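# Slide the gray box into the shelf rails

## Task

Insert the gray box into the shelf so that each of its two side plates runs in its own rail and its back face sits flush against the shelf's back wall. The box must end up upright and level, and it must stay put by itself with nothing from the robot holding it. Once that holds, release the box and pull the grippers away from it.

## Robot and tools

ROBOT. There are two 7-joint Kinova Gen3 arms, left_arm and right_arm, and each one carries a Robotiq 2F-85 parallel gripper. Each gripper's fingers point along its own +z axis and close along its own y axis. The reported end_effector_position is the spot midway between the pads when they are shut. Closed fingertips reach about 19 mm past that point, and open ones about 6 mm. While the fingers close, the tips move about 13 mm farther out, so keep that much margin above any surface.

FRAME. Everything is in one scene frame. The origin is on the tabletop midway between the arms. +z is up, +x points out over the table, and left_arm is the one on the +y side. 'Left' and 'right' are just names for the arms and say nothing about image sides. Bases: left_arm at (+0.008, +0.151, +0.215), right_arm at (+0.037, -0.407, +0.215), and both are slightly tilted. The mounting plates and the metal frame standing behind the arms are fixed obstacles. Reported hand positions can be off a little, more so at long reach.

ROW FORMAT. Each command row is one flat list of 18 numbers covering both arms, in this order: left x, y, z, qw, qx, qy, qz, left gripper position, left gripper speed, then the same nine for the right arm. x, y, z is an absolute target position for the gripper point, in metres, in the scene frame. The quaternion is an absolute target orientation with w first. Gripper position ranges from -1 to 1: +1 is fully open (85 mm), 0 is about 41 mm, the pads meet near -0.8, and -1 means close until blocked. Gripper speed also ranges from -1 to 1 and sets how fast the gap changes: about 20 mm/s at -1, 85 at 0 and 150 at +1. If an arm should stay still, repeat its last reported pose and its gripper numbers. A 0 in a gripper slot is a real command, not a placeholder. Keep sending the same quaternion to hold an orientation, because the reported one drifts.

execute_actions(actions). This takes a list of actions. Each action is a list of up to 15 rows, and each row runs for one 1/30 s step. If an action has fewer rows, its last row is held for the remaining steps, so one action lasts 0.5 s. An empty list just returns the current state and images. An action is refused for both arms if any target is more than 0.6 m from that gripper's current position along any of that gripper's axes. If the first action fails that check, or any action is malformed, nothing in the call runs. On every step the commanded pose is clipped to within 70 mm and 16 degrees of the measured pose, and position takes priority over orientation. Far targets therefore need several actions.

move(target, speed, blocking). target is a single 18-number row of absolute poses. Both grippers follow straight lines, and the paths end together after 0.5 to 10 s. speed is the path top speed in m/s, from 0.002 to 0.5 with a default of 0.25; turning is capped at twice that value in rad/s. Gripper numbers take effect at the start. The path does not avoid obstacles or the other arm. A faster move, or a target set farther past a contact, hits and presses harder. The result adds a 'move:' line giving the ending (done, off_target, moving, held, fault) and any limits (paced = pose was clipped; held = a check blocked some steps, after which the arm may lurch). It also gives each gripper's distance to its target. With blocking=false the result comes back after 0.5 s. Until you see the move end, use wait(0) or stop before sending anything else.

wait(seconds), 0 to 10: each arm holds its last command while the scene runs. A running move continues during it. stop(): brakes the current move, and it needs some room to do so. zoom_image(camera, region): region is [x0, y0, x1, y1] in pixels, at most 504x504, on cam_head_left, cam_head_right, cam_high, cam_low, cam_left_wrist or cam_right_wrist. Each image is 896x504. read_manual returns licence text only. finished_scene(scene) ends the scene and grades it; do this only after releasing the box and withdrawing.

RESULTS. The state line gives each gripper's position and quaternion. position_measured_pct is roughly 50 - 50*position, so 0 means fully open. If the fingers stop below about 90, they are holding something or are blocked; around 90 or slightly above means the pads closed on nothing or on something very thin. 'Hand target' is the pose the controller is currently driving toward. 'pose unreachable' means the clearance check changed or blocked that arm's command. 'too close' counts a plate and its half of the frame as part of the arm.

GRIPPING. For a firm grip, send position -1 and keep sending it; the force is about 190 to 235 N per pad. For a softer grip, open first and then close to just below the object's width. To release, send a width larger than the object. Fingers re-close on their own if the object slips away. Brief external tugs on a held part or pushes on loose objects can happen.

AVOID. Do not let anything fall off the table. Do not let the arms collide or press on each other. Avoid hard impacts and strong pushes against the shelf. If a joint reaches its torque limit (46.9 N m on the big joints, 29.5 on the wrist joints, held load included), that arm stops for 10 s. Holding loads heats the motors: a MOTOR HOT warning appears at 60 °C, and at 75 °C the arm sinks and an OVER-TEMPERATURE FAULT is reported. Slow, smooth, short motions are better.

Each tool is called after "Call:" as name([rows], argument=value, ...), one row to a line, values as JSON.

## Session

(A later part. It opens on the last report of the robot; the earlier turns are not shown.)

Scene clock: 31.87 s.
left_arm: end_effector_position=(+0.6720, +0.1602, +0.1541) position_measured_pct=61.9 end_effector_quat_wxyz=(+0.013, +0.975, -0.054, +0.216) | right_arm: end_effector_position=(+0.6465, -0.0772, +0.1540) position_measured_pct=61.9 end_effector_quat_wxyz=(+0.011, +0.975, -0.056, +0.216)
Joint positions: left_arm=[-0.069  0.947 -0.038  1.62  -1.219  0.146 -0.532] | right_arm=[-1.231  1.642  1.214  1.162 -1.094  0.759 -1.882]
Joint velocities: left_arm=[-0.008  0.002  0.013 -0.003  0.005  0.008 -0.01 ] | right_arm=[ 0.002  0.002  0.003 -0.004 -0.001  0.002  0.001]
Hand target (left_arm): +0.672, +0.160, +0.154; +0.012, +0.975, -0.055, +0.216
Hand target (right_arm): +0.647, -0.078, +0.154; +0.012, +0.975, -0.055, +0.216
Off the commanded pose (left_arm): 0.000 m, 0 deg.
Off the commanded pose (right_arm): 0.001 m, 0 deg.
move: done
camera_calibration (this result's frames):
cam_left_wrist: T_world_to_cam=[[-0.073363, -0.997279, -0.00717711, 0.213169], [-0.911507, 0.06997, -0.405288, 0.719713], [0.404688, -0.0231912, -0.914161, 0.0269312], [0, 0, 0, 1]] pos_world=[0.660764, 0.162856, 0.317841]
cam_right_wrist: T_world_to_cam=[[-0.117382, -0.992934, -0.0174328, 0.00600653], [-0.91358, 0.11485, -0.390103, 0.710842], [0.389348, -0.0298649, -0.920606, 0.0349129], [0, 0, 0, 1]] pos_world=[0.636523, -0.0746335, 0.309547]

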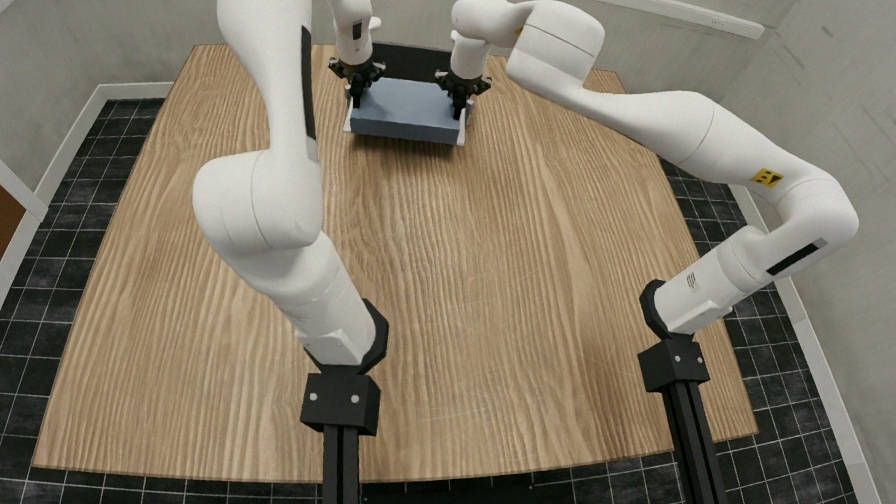

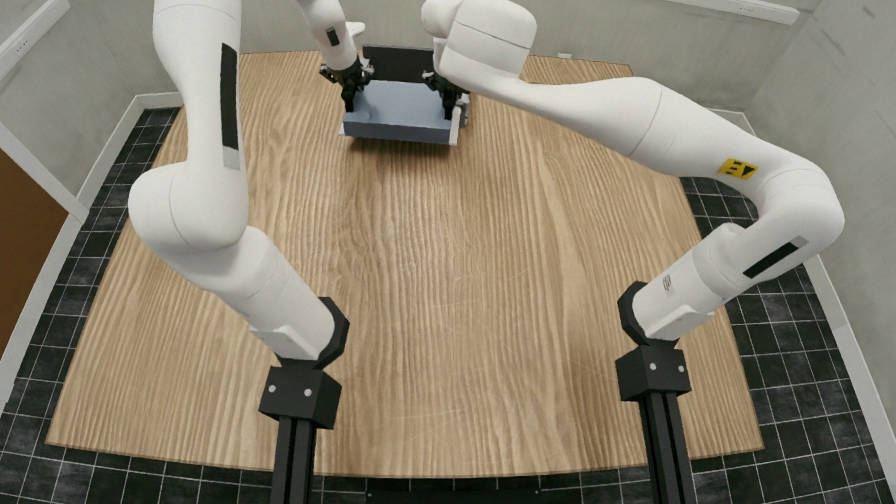

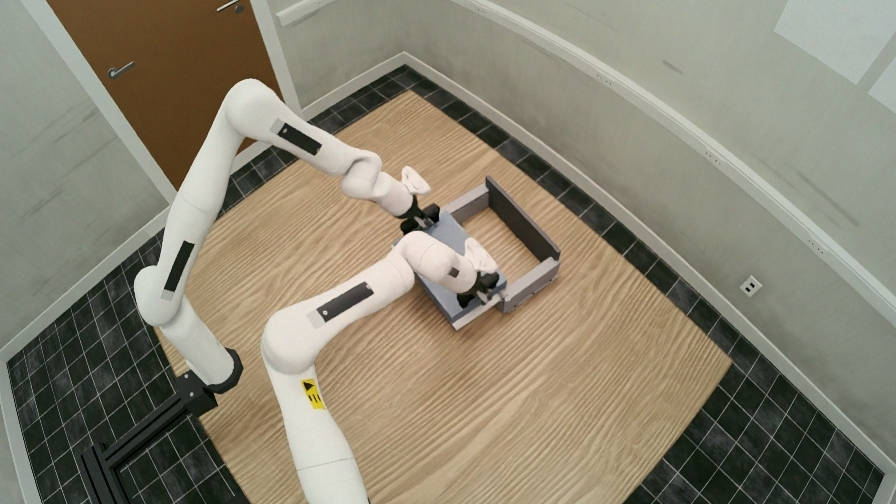

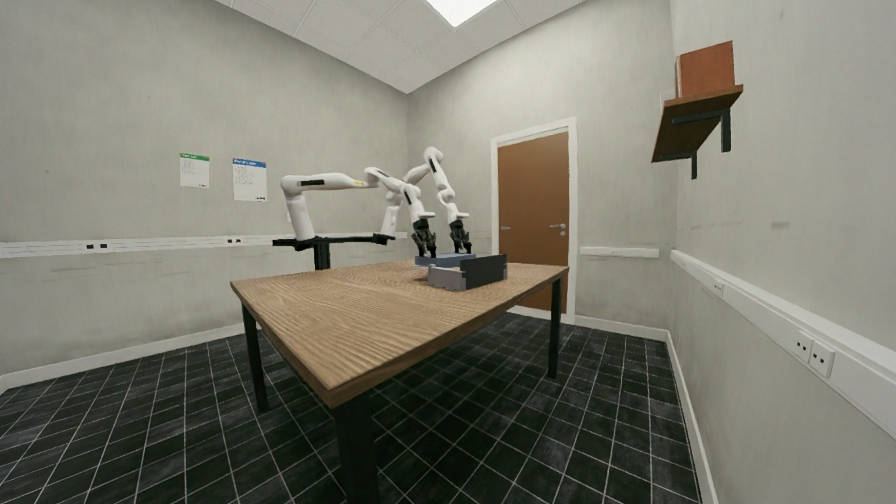

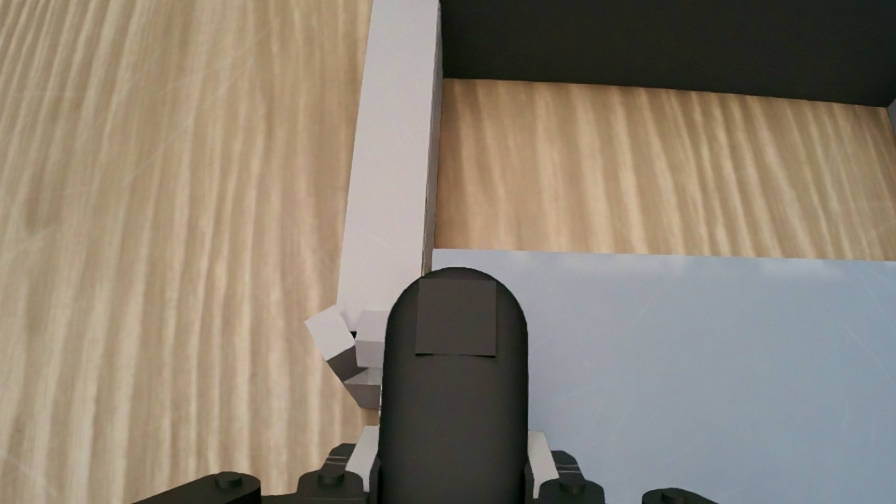

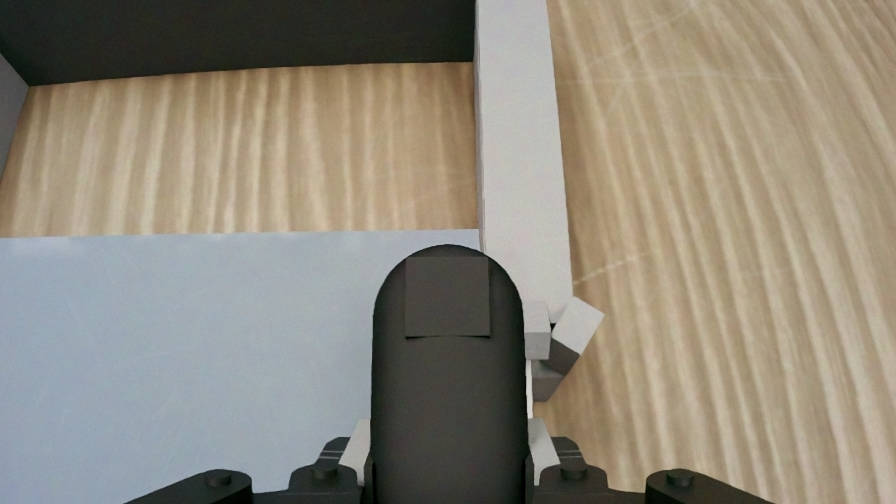

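In.

Call:
move(target=[0.805,0.1455,0.154,0.012,0.974,-0.055,0.216,-1,0,0.78,-0.0925,0.154,0.012,0.974,-0.055,0.216,-1,0], speed=0.03)

Scene clock: 36.70 s.
left_arm: end_effector_position=(+0.8052, +0.1455, +0.1545) position_measured_pct=61.9 end_effector_quat_wxyz=(+0.013, +0.975, -0.054, +0.216) | right_arm: end_effector_position=(+0.7793, -0.0918, +0.1542) position_measured_pct=61.9 end_effector_quat_wxyz=(+0.011, +0.975, -0.055, +0.216)
Joint positions: left_arm=[-0.236  1.196  0.409  1.02  -0.987  0.6   -1.068] | right_arm=[-0.821  1.717  1.37   0.457 -0.976  1.002 -2.134]
Joint velocities: left_arm=[ 0.001  0.     0.    -0.004  0.003 -0.001 -0.002] | right_arm=[ 0.01   0.002  0.005 -0.017  0.     0.007 -0.005]
Hand target (left_arm): +0.805, +0.145, +0.154; +0.013, +0.975, -0.055, +0.216
Hand target (right_arm): +0.779, -0.093, +0.154; +0.013, +0.975, -0.054, +0.216
Off the commanded pose (left_arm): 0.001 m, 0 deg.
Off the commanded pose (right_arm): 0.001 m, 0 deg.
move: done
camera_calibration (this result's frames):
cam_left_wrist: T_world_to_cam=[[-0.0726914, -0.997339, -0.00551127, 0.207512], [-0.911419, 0.068671, -0.405708, 0.842477], [0.405007, -0.0244684, -0.913986, -0.0269882], [0, 0, 0, 1]] pos_world=[0.793865, 0.148446, 0.318276]
cam_right_wrist: T_world_to_cam=[[-0.116142, -0.993095, -0.0165195, 0.00591754], [-0.913676, 0.113347, -0.390318, 0.833876], [0.389495, -0.0302389, -0.920532, -0.0172127], [0, 0, 0, 1]] pos_world=[0.769285, -0.089161, 0.30973]

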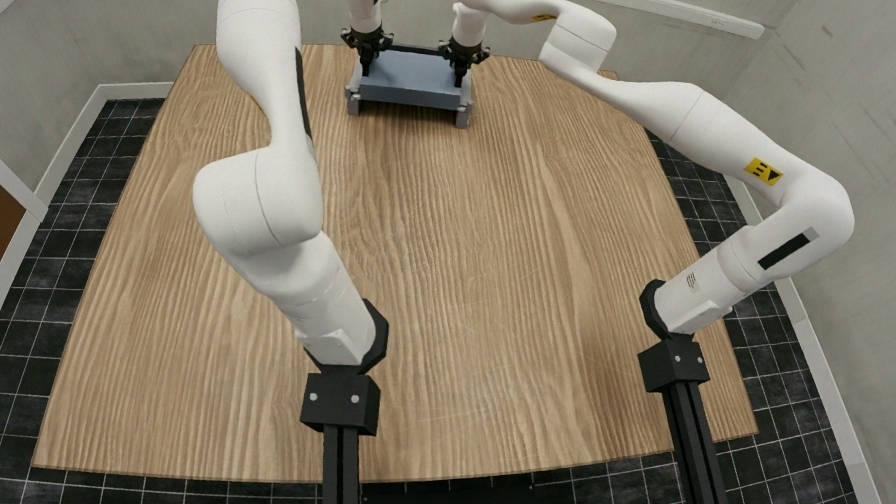

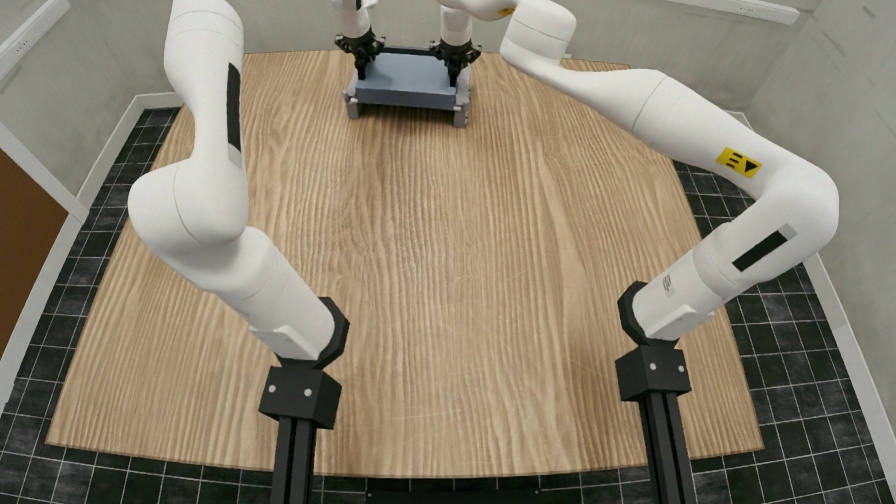

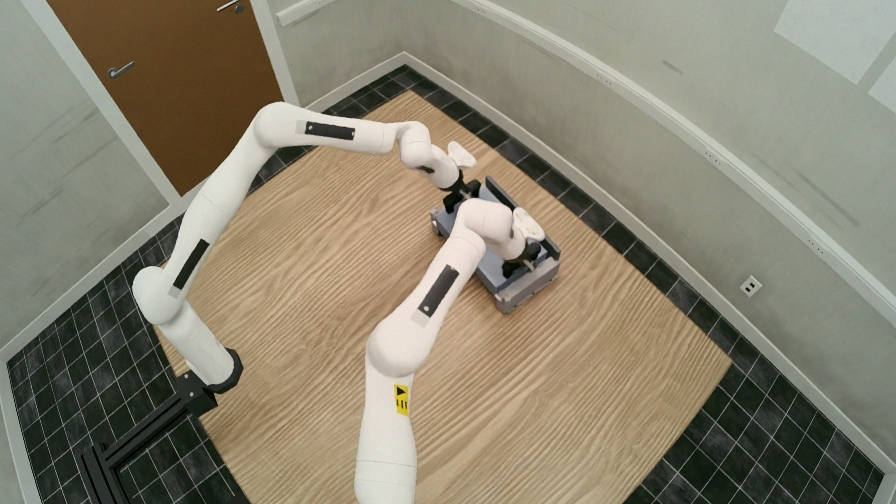

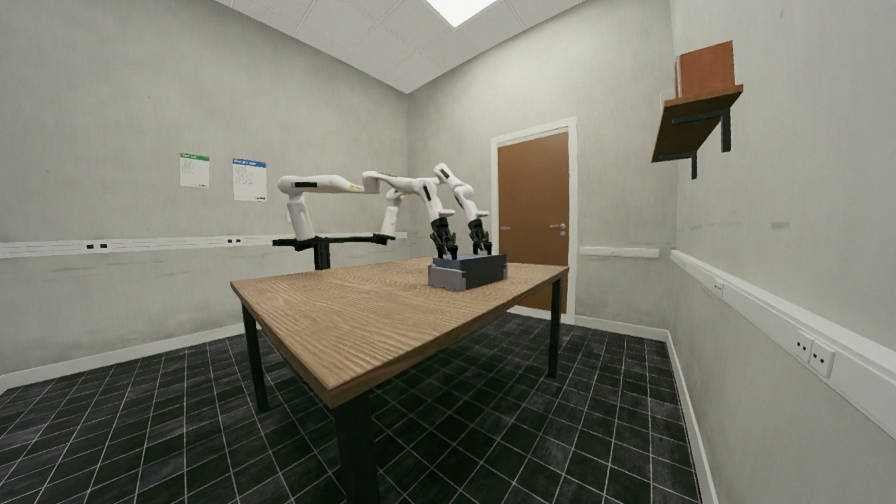

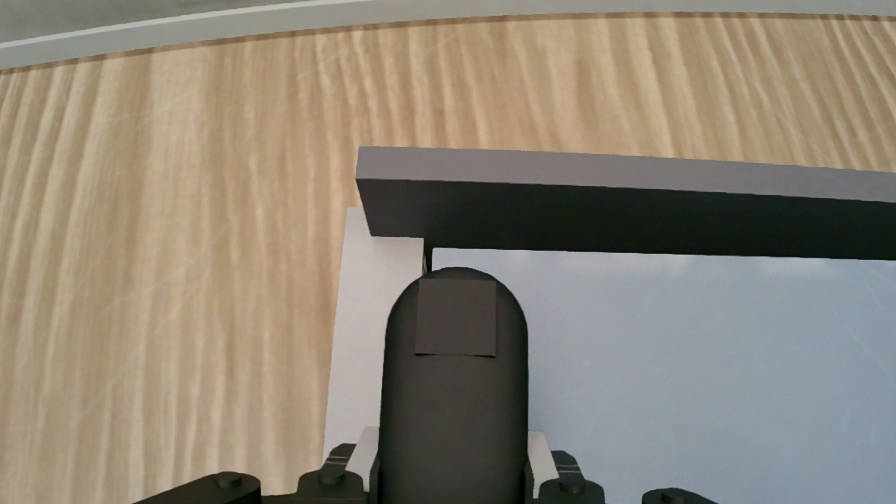

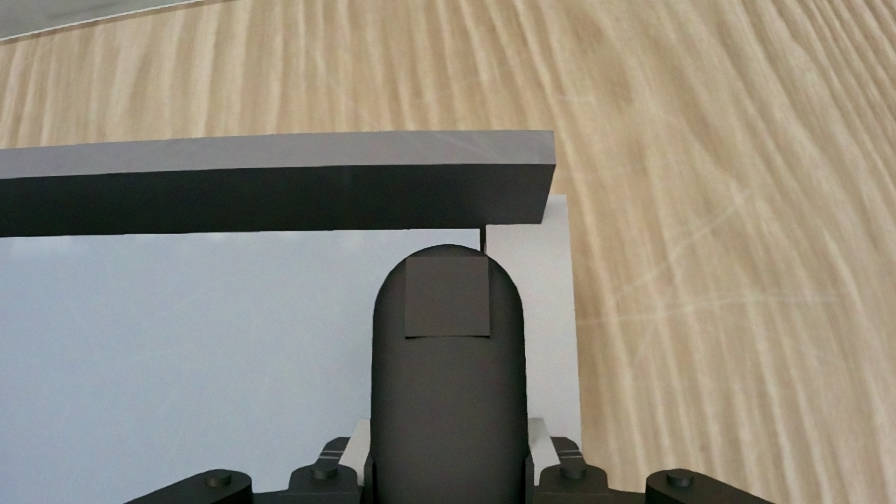

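Call:
move(target=[0.828,0.1429,0.154,0.012,0.974,-0.055,0.216,-1,0,0.803,-0.0951,0.154,0.012,0.974,-0.055,0.216,-1,0], speed=0.015)

Scene clock: 38.57 s.
left_arm: end_effector_position=(+0.8248, +0.1437, +0.1519) position_measured_pct=61.9 end_effector_quat_wxyz=(+0.011, +0.976, -0.055, +0.212) | right_arm: end_effector_position=(+0.7975, -0.0941, +0.1509) position_measured_pct=61.9 end_effector_quat_wxyz=(+0.012, +0.976, -0.054, +0.212)
Joint positions: left_arm=[-0.226  1.255  0.451  0.884 -0.957  0.678 -1.157] | right_arm=[-0.648  1.744  1.432  0.093 -0.928  1.13  -2.302]
Joint velocities: left_arm=[ 0.002  0.002  0.001 -0.004 -0.     0.006 -0.001] | right_arm=[ 0.085  0.011  0.034 -0.2    0.025  0.079 -0.101]
Hand target (left_arm): +0.828, +0.143, +0.154; +0.012, +0.975, -0.055, +0.216
Hand target (right_arm): +0.802, -0.095, +0.154; +0.011, +0.975, -0.054, +0.217
Off the commanded pose (left_arm): 0.004 m, 0 deg.
Off the commanded pose (right_arm): 0.006 m, 0 deg.
move: off_target (left_arm, right_arm)
camera_calibration (this result's frames):
cam_left_wrist: T_world_to_cam=[[-0.0756912, -0.997078, -0.0102907, 0.210242], [-0.914726, 0.0735403, -0.397326, 0.860206], [0.396922, -0.020661, -0.91762, -0.0307069], [0, 0, 0, 1]] pos_world=[0.814954, 0.145733, 0.315769]
cam_right_wrist: T_world_to_cam=[[-0.115816, -0.993173, -0.0139513, 0.00509923], [-0.916679, 0.112284, -0.383525, 0.850765], [0.382473, -0.0316296, -0.923425, -0.0215233], [0, 0, 0, 1]] pos_world=[0.788702, -0.0911436, 0.306485]

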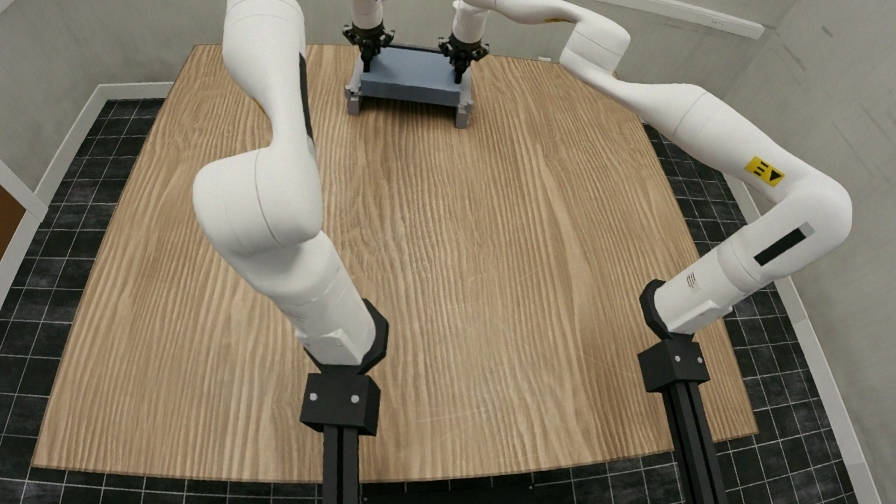

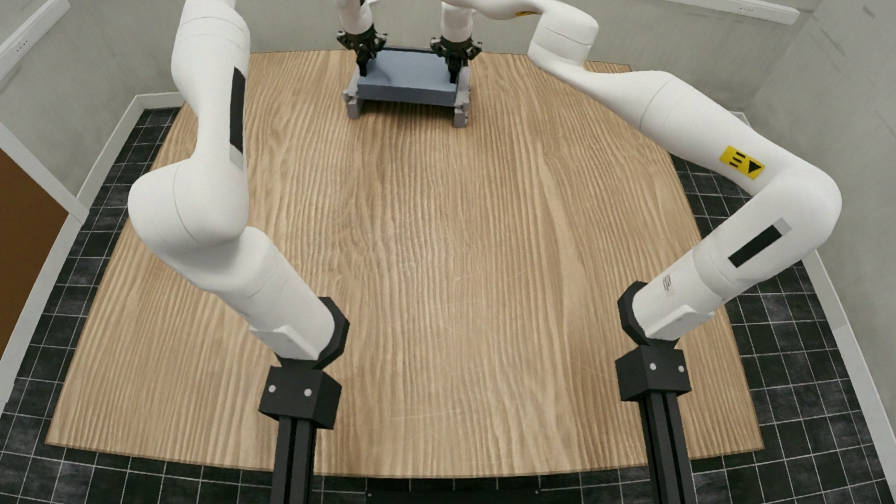

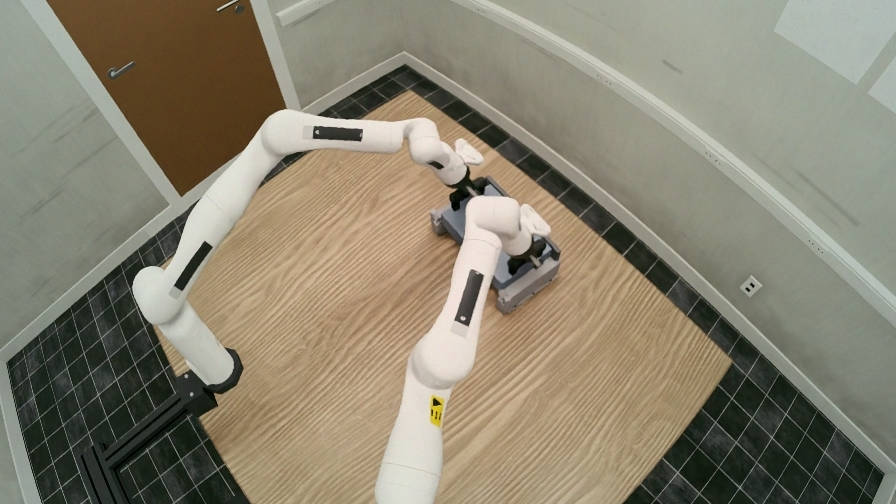

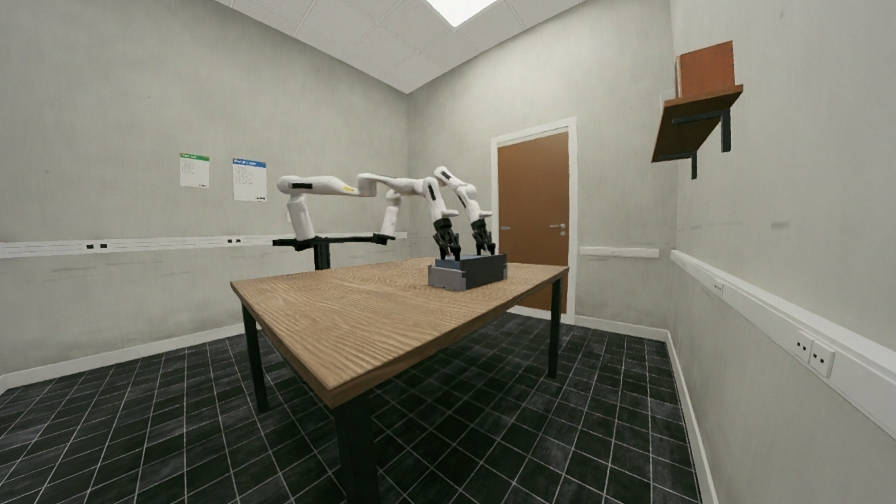

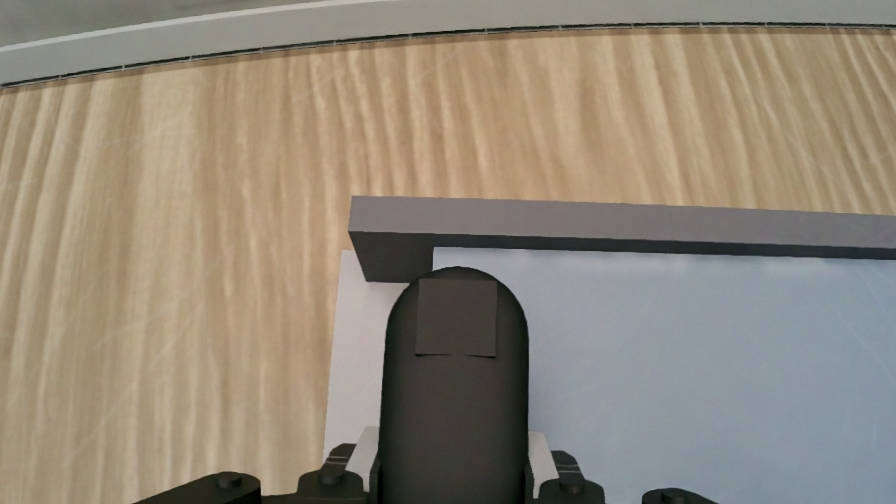

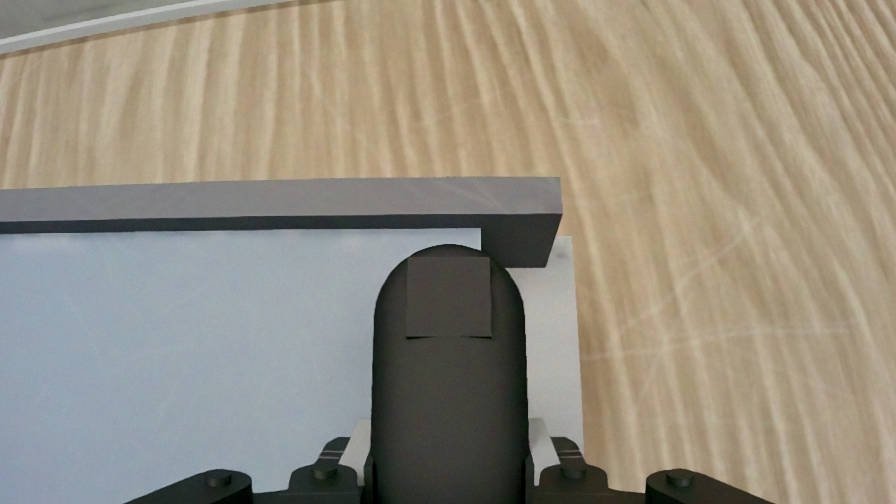

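Seated against the wall.

Call:
move(target=[0.825,0.1437,0.152,0.012,0.974,-0.055,0.216,0.6,0,0.797,-0.094,0.151,0.012,0.974,-0.055,0.216,0.6,0], speed=0.015)

Call:
move(target=[0.77,0.15,0.27,0.012,0.974,-0.055,0.216,0.6,0,0.74,-0.09,0.27,0.012,0.974,-0.055,0.216,0.6,0], speed=0.1)

Call:
finished_scene(scene=2)

Scene clock: 40.10 s.
left_arm: end_effector_position=(+0.8250, +0.1437, +0.1520) position_measured_pct=19.8 end_effector_quat_wxyz=(+0.012, +0.975, -0.055, +0.216) | right_arm: end_effector_position=(+0.7973, -0.0942, +0.1509) position_measured_pct=19.8 end_effector_quat_wxyz=(+0.012, +0.975, -0.055, +0.216)
Joint positions: left_arm=[-0.228  1.25   0.445  0.898 -0.962  0.661 -1.146] | right_arm=[-0.692  1.74   1.42   0.191 -0.941  1.089 -2.259]
Joint velocities: left_arm=[-0.    -0.001 -0.     0.     0.    -0.002 -0.001] | right_arm=[-0.026 -0.002 -0.01   0.063 -0.01  -0.027  0.031]
Hand target (left_arm): +0.825, +0.144, +0.152; +0.012, +0.975, -0.055, +0.216
Hand target (right_arm): +0.797, -0.094, +0.151; +0.012, +0.975, -0.055, +0.216
Off the commanded pose (left_arm): 0.000 m, 0 deg.
Off the commanded pose (right_arm): 0.000 m, 0 deg.
move: done
camera_calibration (this result's frames):
cam_left_wrist: T_world_to_cam=[[-0.0751547, -0.997134, -0.00863973, 0.2096], [-0.911429, 0.0722048, -0.405071, 0.859034], [0.404535, -0.0225685, -0.914244, -0.0372051], [0, 0, 0, 1]] pos_world=[0.813752, 0.146134, 0.315767]
cam_right_wrist: T_world_to_cam=[[-0.117249, -0.992983, -0.0153906, 0.00631519], [-0.913385, 0.113908, -0.390836, 0.849231], [0.389847, -0.0317675, -0.920332, -0.0277458], [0, 0, 0, 1]] pos_world=[0.787232, -0.0913446, 0.306472]

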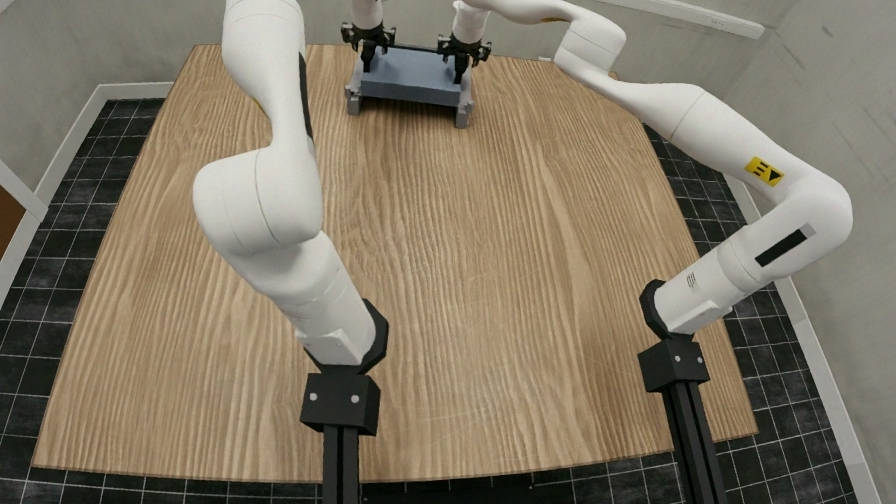

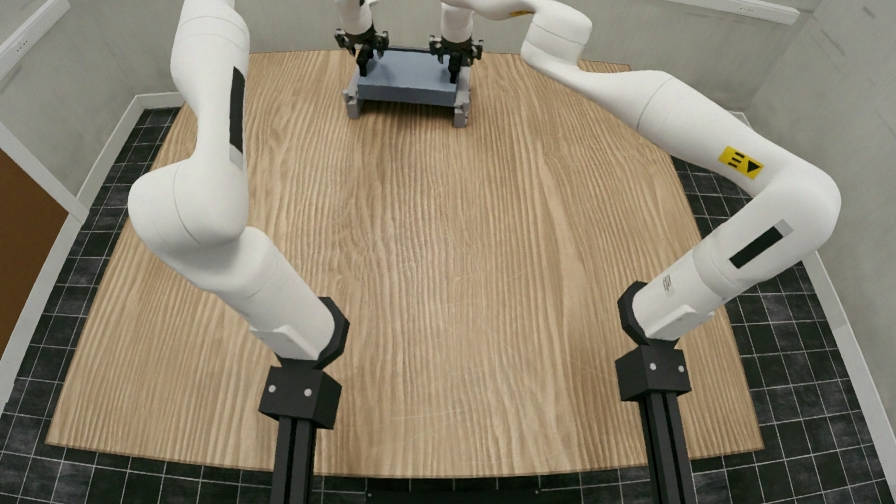

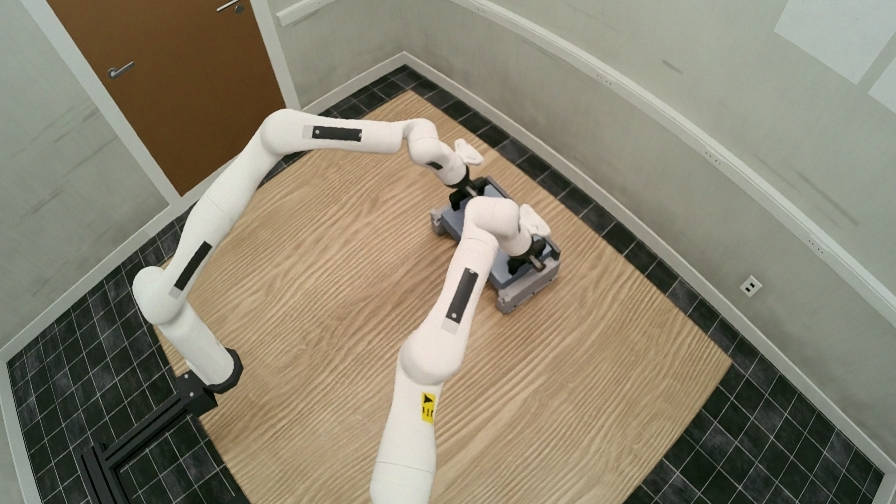

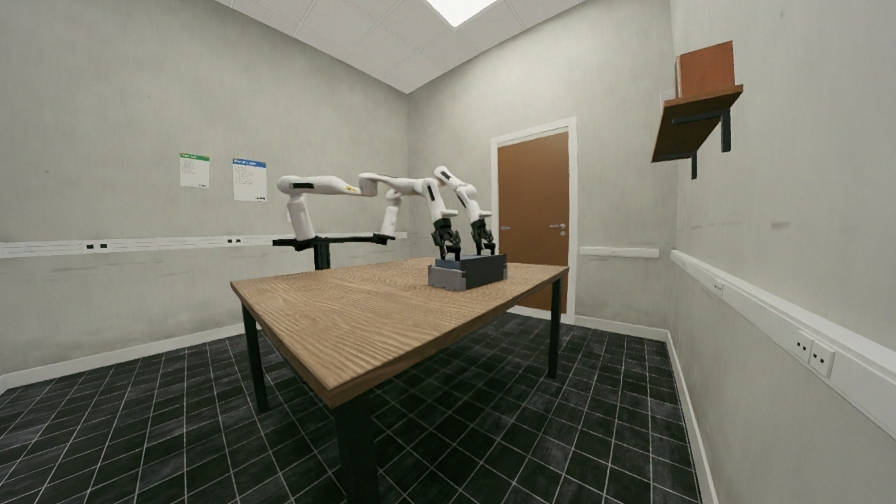

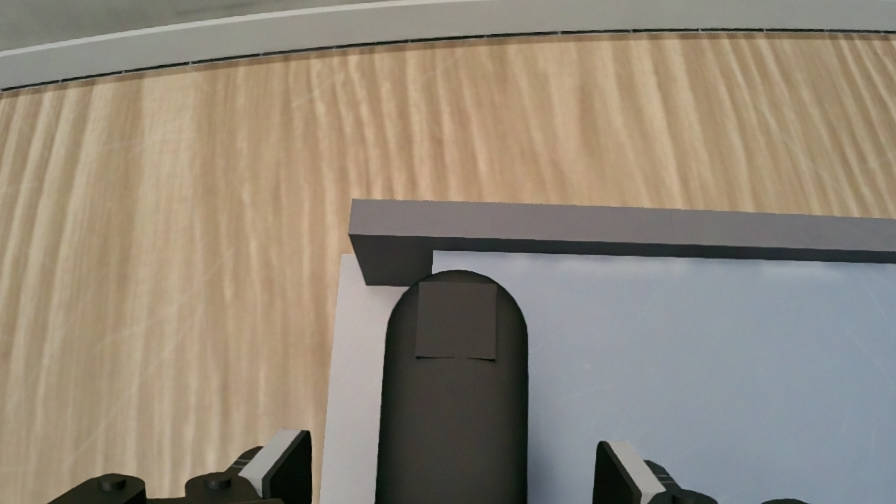

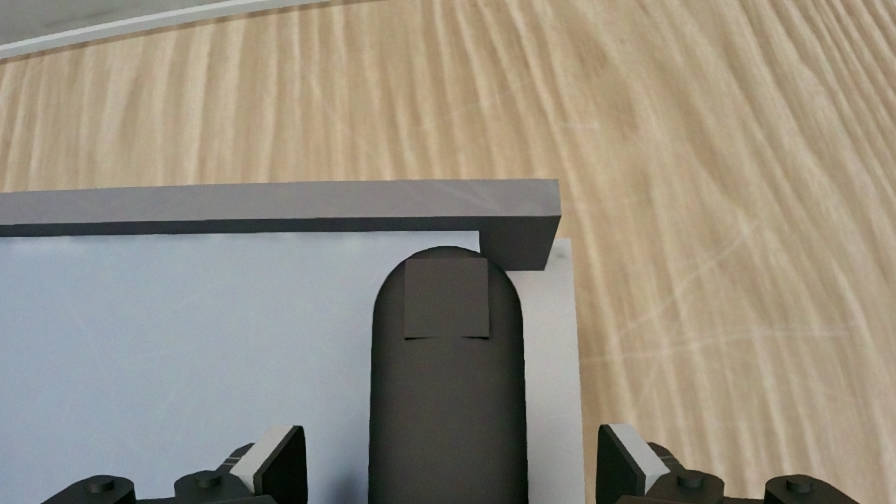

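Scene clock: 41.77 s.
left_arm: end_effector_position=(+0.7701, +0.1498, +0.2698) position_measured_pct=19.8 end_effector_quat_wxyz=(+0.012, +0.975, -0.056, +0.216) | right_arm: end_effector_position=(+0.7405, -0.0903, +0.2701) position_measured_pct=19.8 end_effector_quat_wxyz=(+0.012, +0.975, -0.055, +0.217)
Joint positions: left_arm=[-0.247  0.95   0.457  1.205 -0.937  0.691 -1.053] | right_arm=[-1.012  1.536  1.373  0.756 -0.985  1.06  -1.985]
Joint velocities: left_arm=[-0.001 -0.008 -0.     0.002  0.    -0.001  0.002] | right_arm=[-0.005 -0.004  0.     0.003 -0.001  0.     0.002]
Hand target (left_arm): +0.770, +0.150, +0.270; +0.012, +0.975, -0.056, +0.216
Hand target (right_arm): +0.740, -0.090, +0.270; +0.012, +0.975, -0.055, +0.217
Off the commanded pose (left_arm): 0.000 m, 0 deg.
Off the commanded pose (right_arm): 0.001 m, 0 deg.
move: done
camera_calibration (this result's frames):
cam_left_wrist: T_world_to_cam=[[-0.0763351, -0.997043, -0.00884649, 0.213527], [-0.911459, 0.0733743, -0.404796, 0.856012], [0.404248, -0.0228369, -0.914364, 0.0931751], [0, 0, 0, 1]] pos_world=[0.758853, 0.152214, 0.433595]
cam_right_wrist: T_world_to_cam=[[-0.117335, -0.992957, -0.016416, 0.00573712], [-0.912883, 0.114351, -0.391878, 0.843432], [0.390995, -0.030995, -0.919871, 0.103245], [0, 0, 0, 1]] pos_world=[0.73026, -0.0875509, 0.425589]

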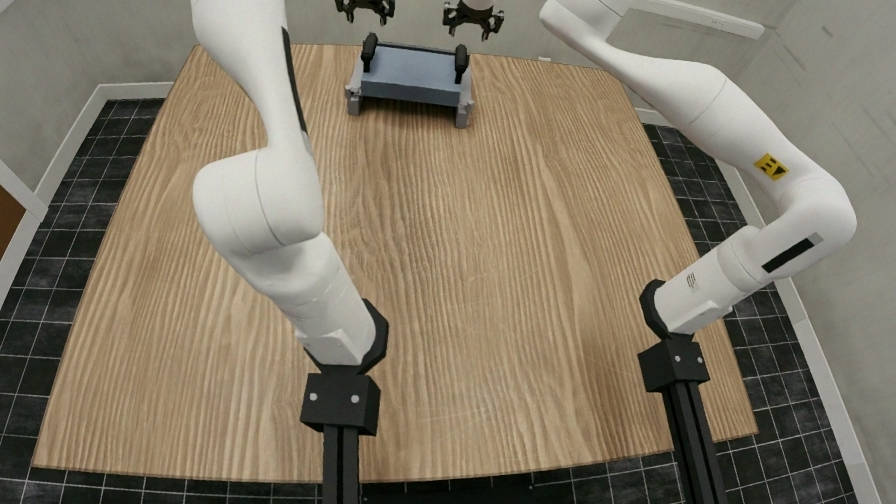

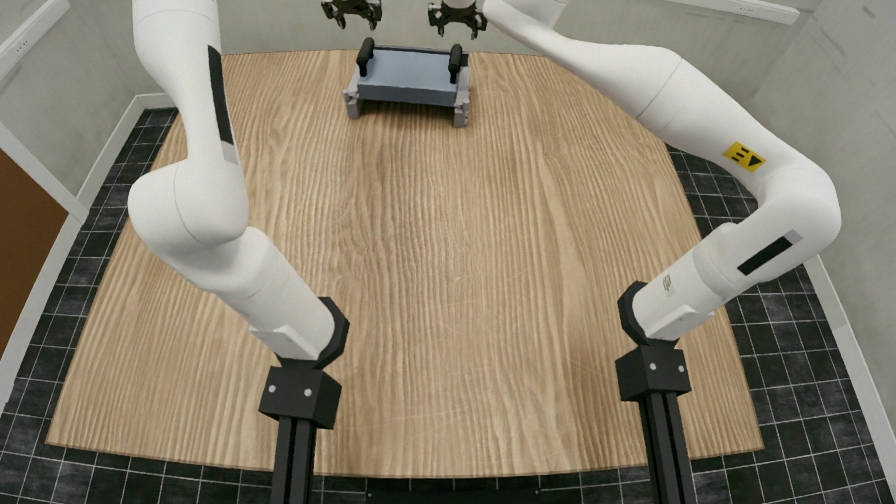

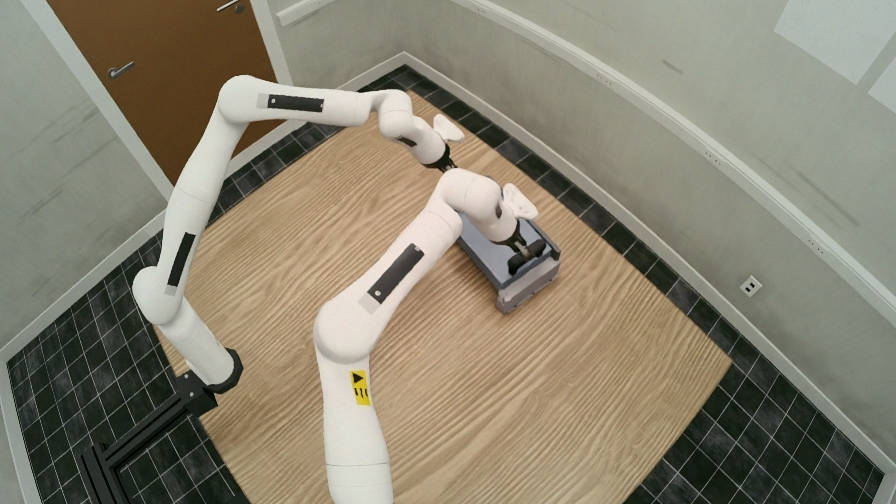

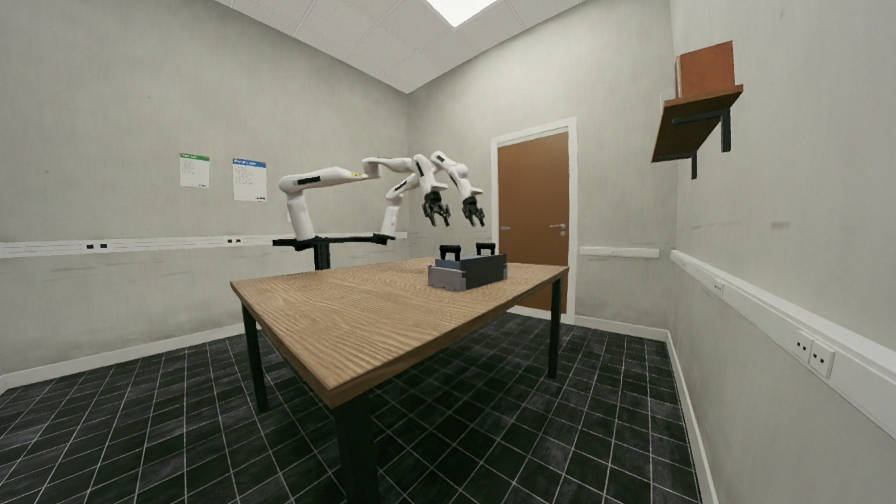

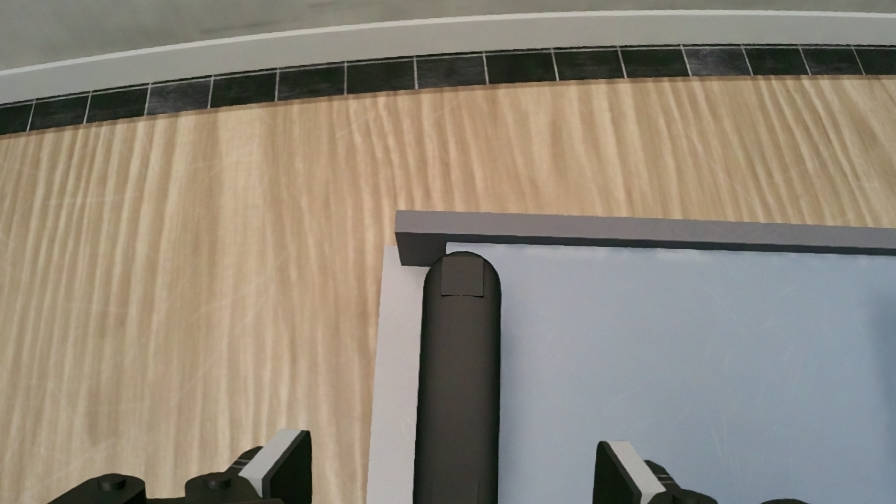

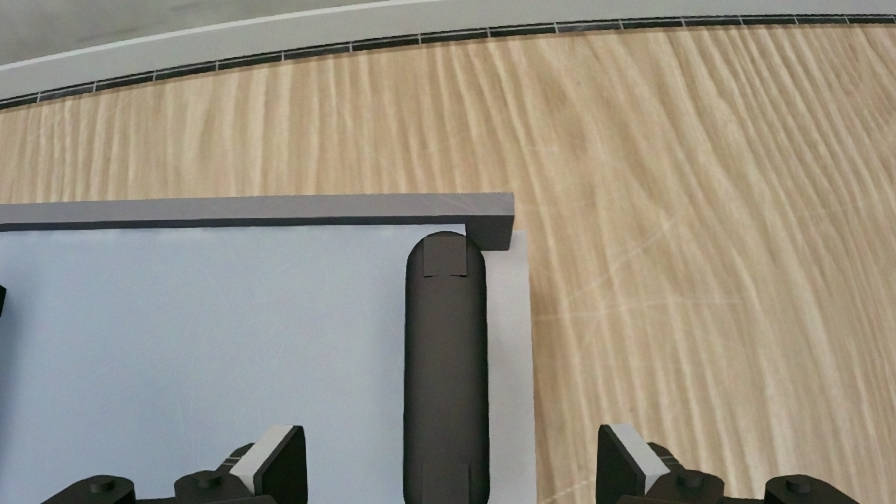

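The scene is finished: the task was done.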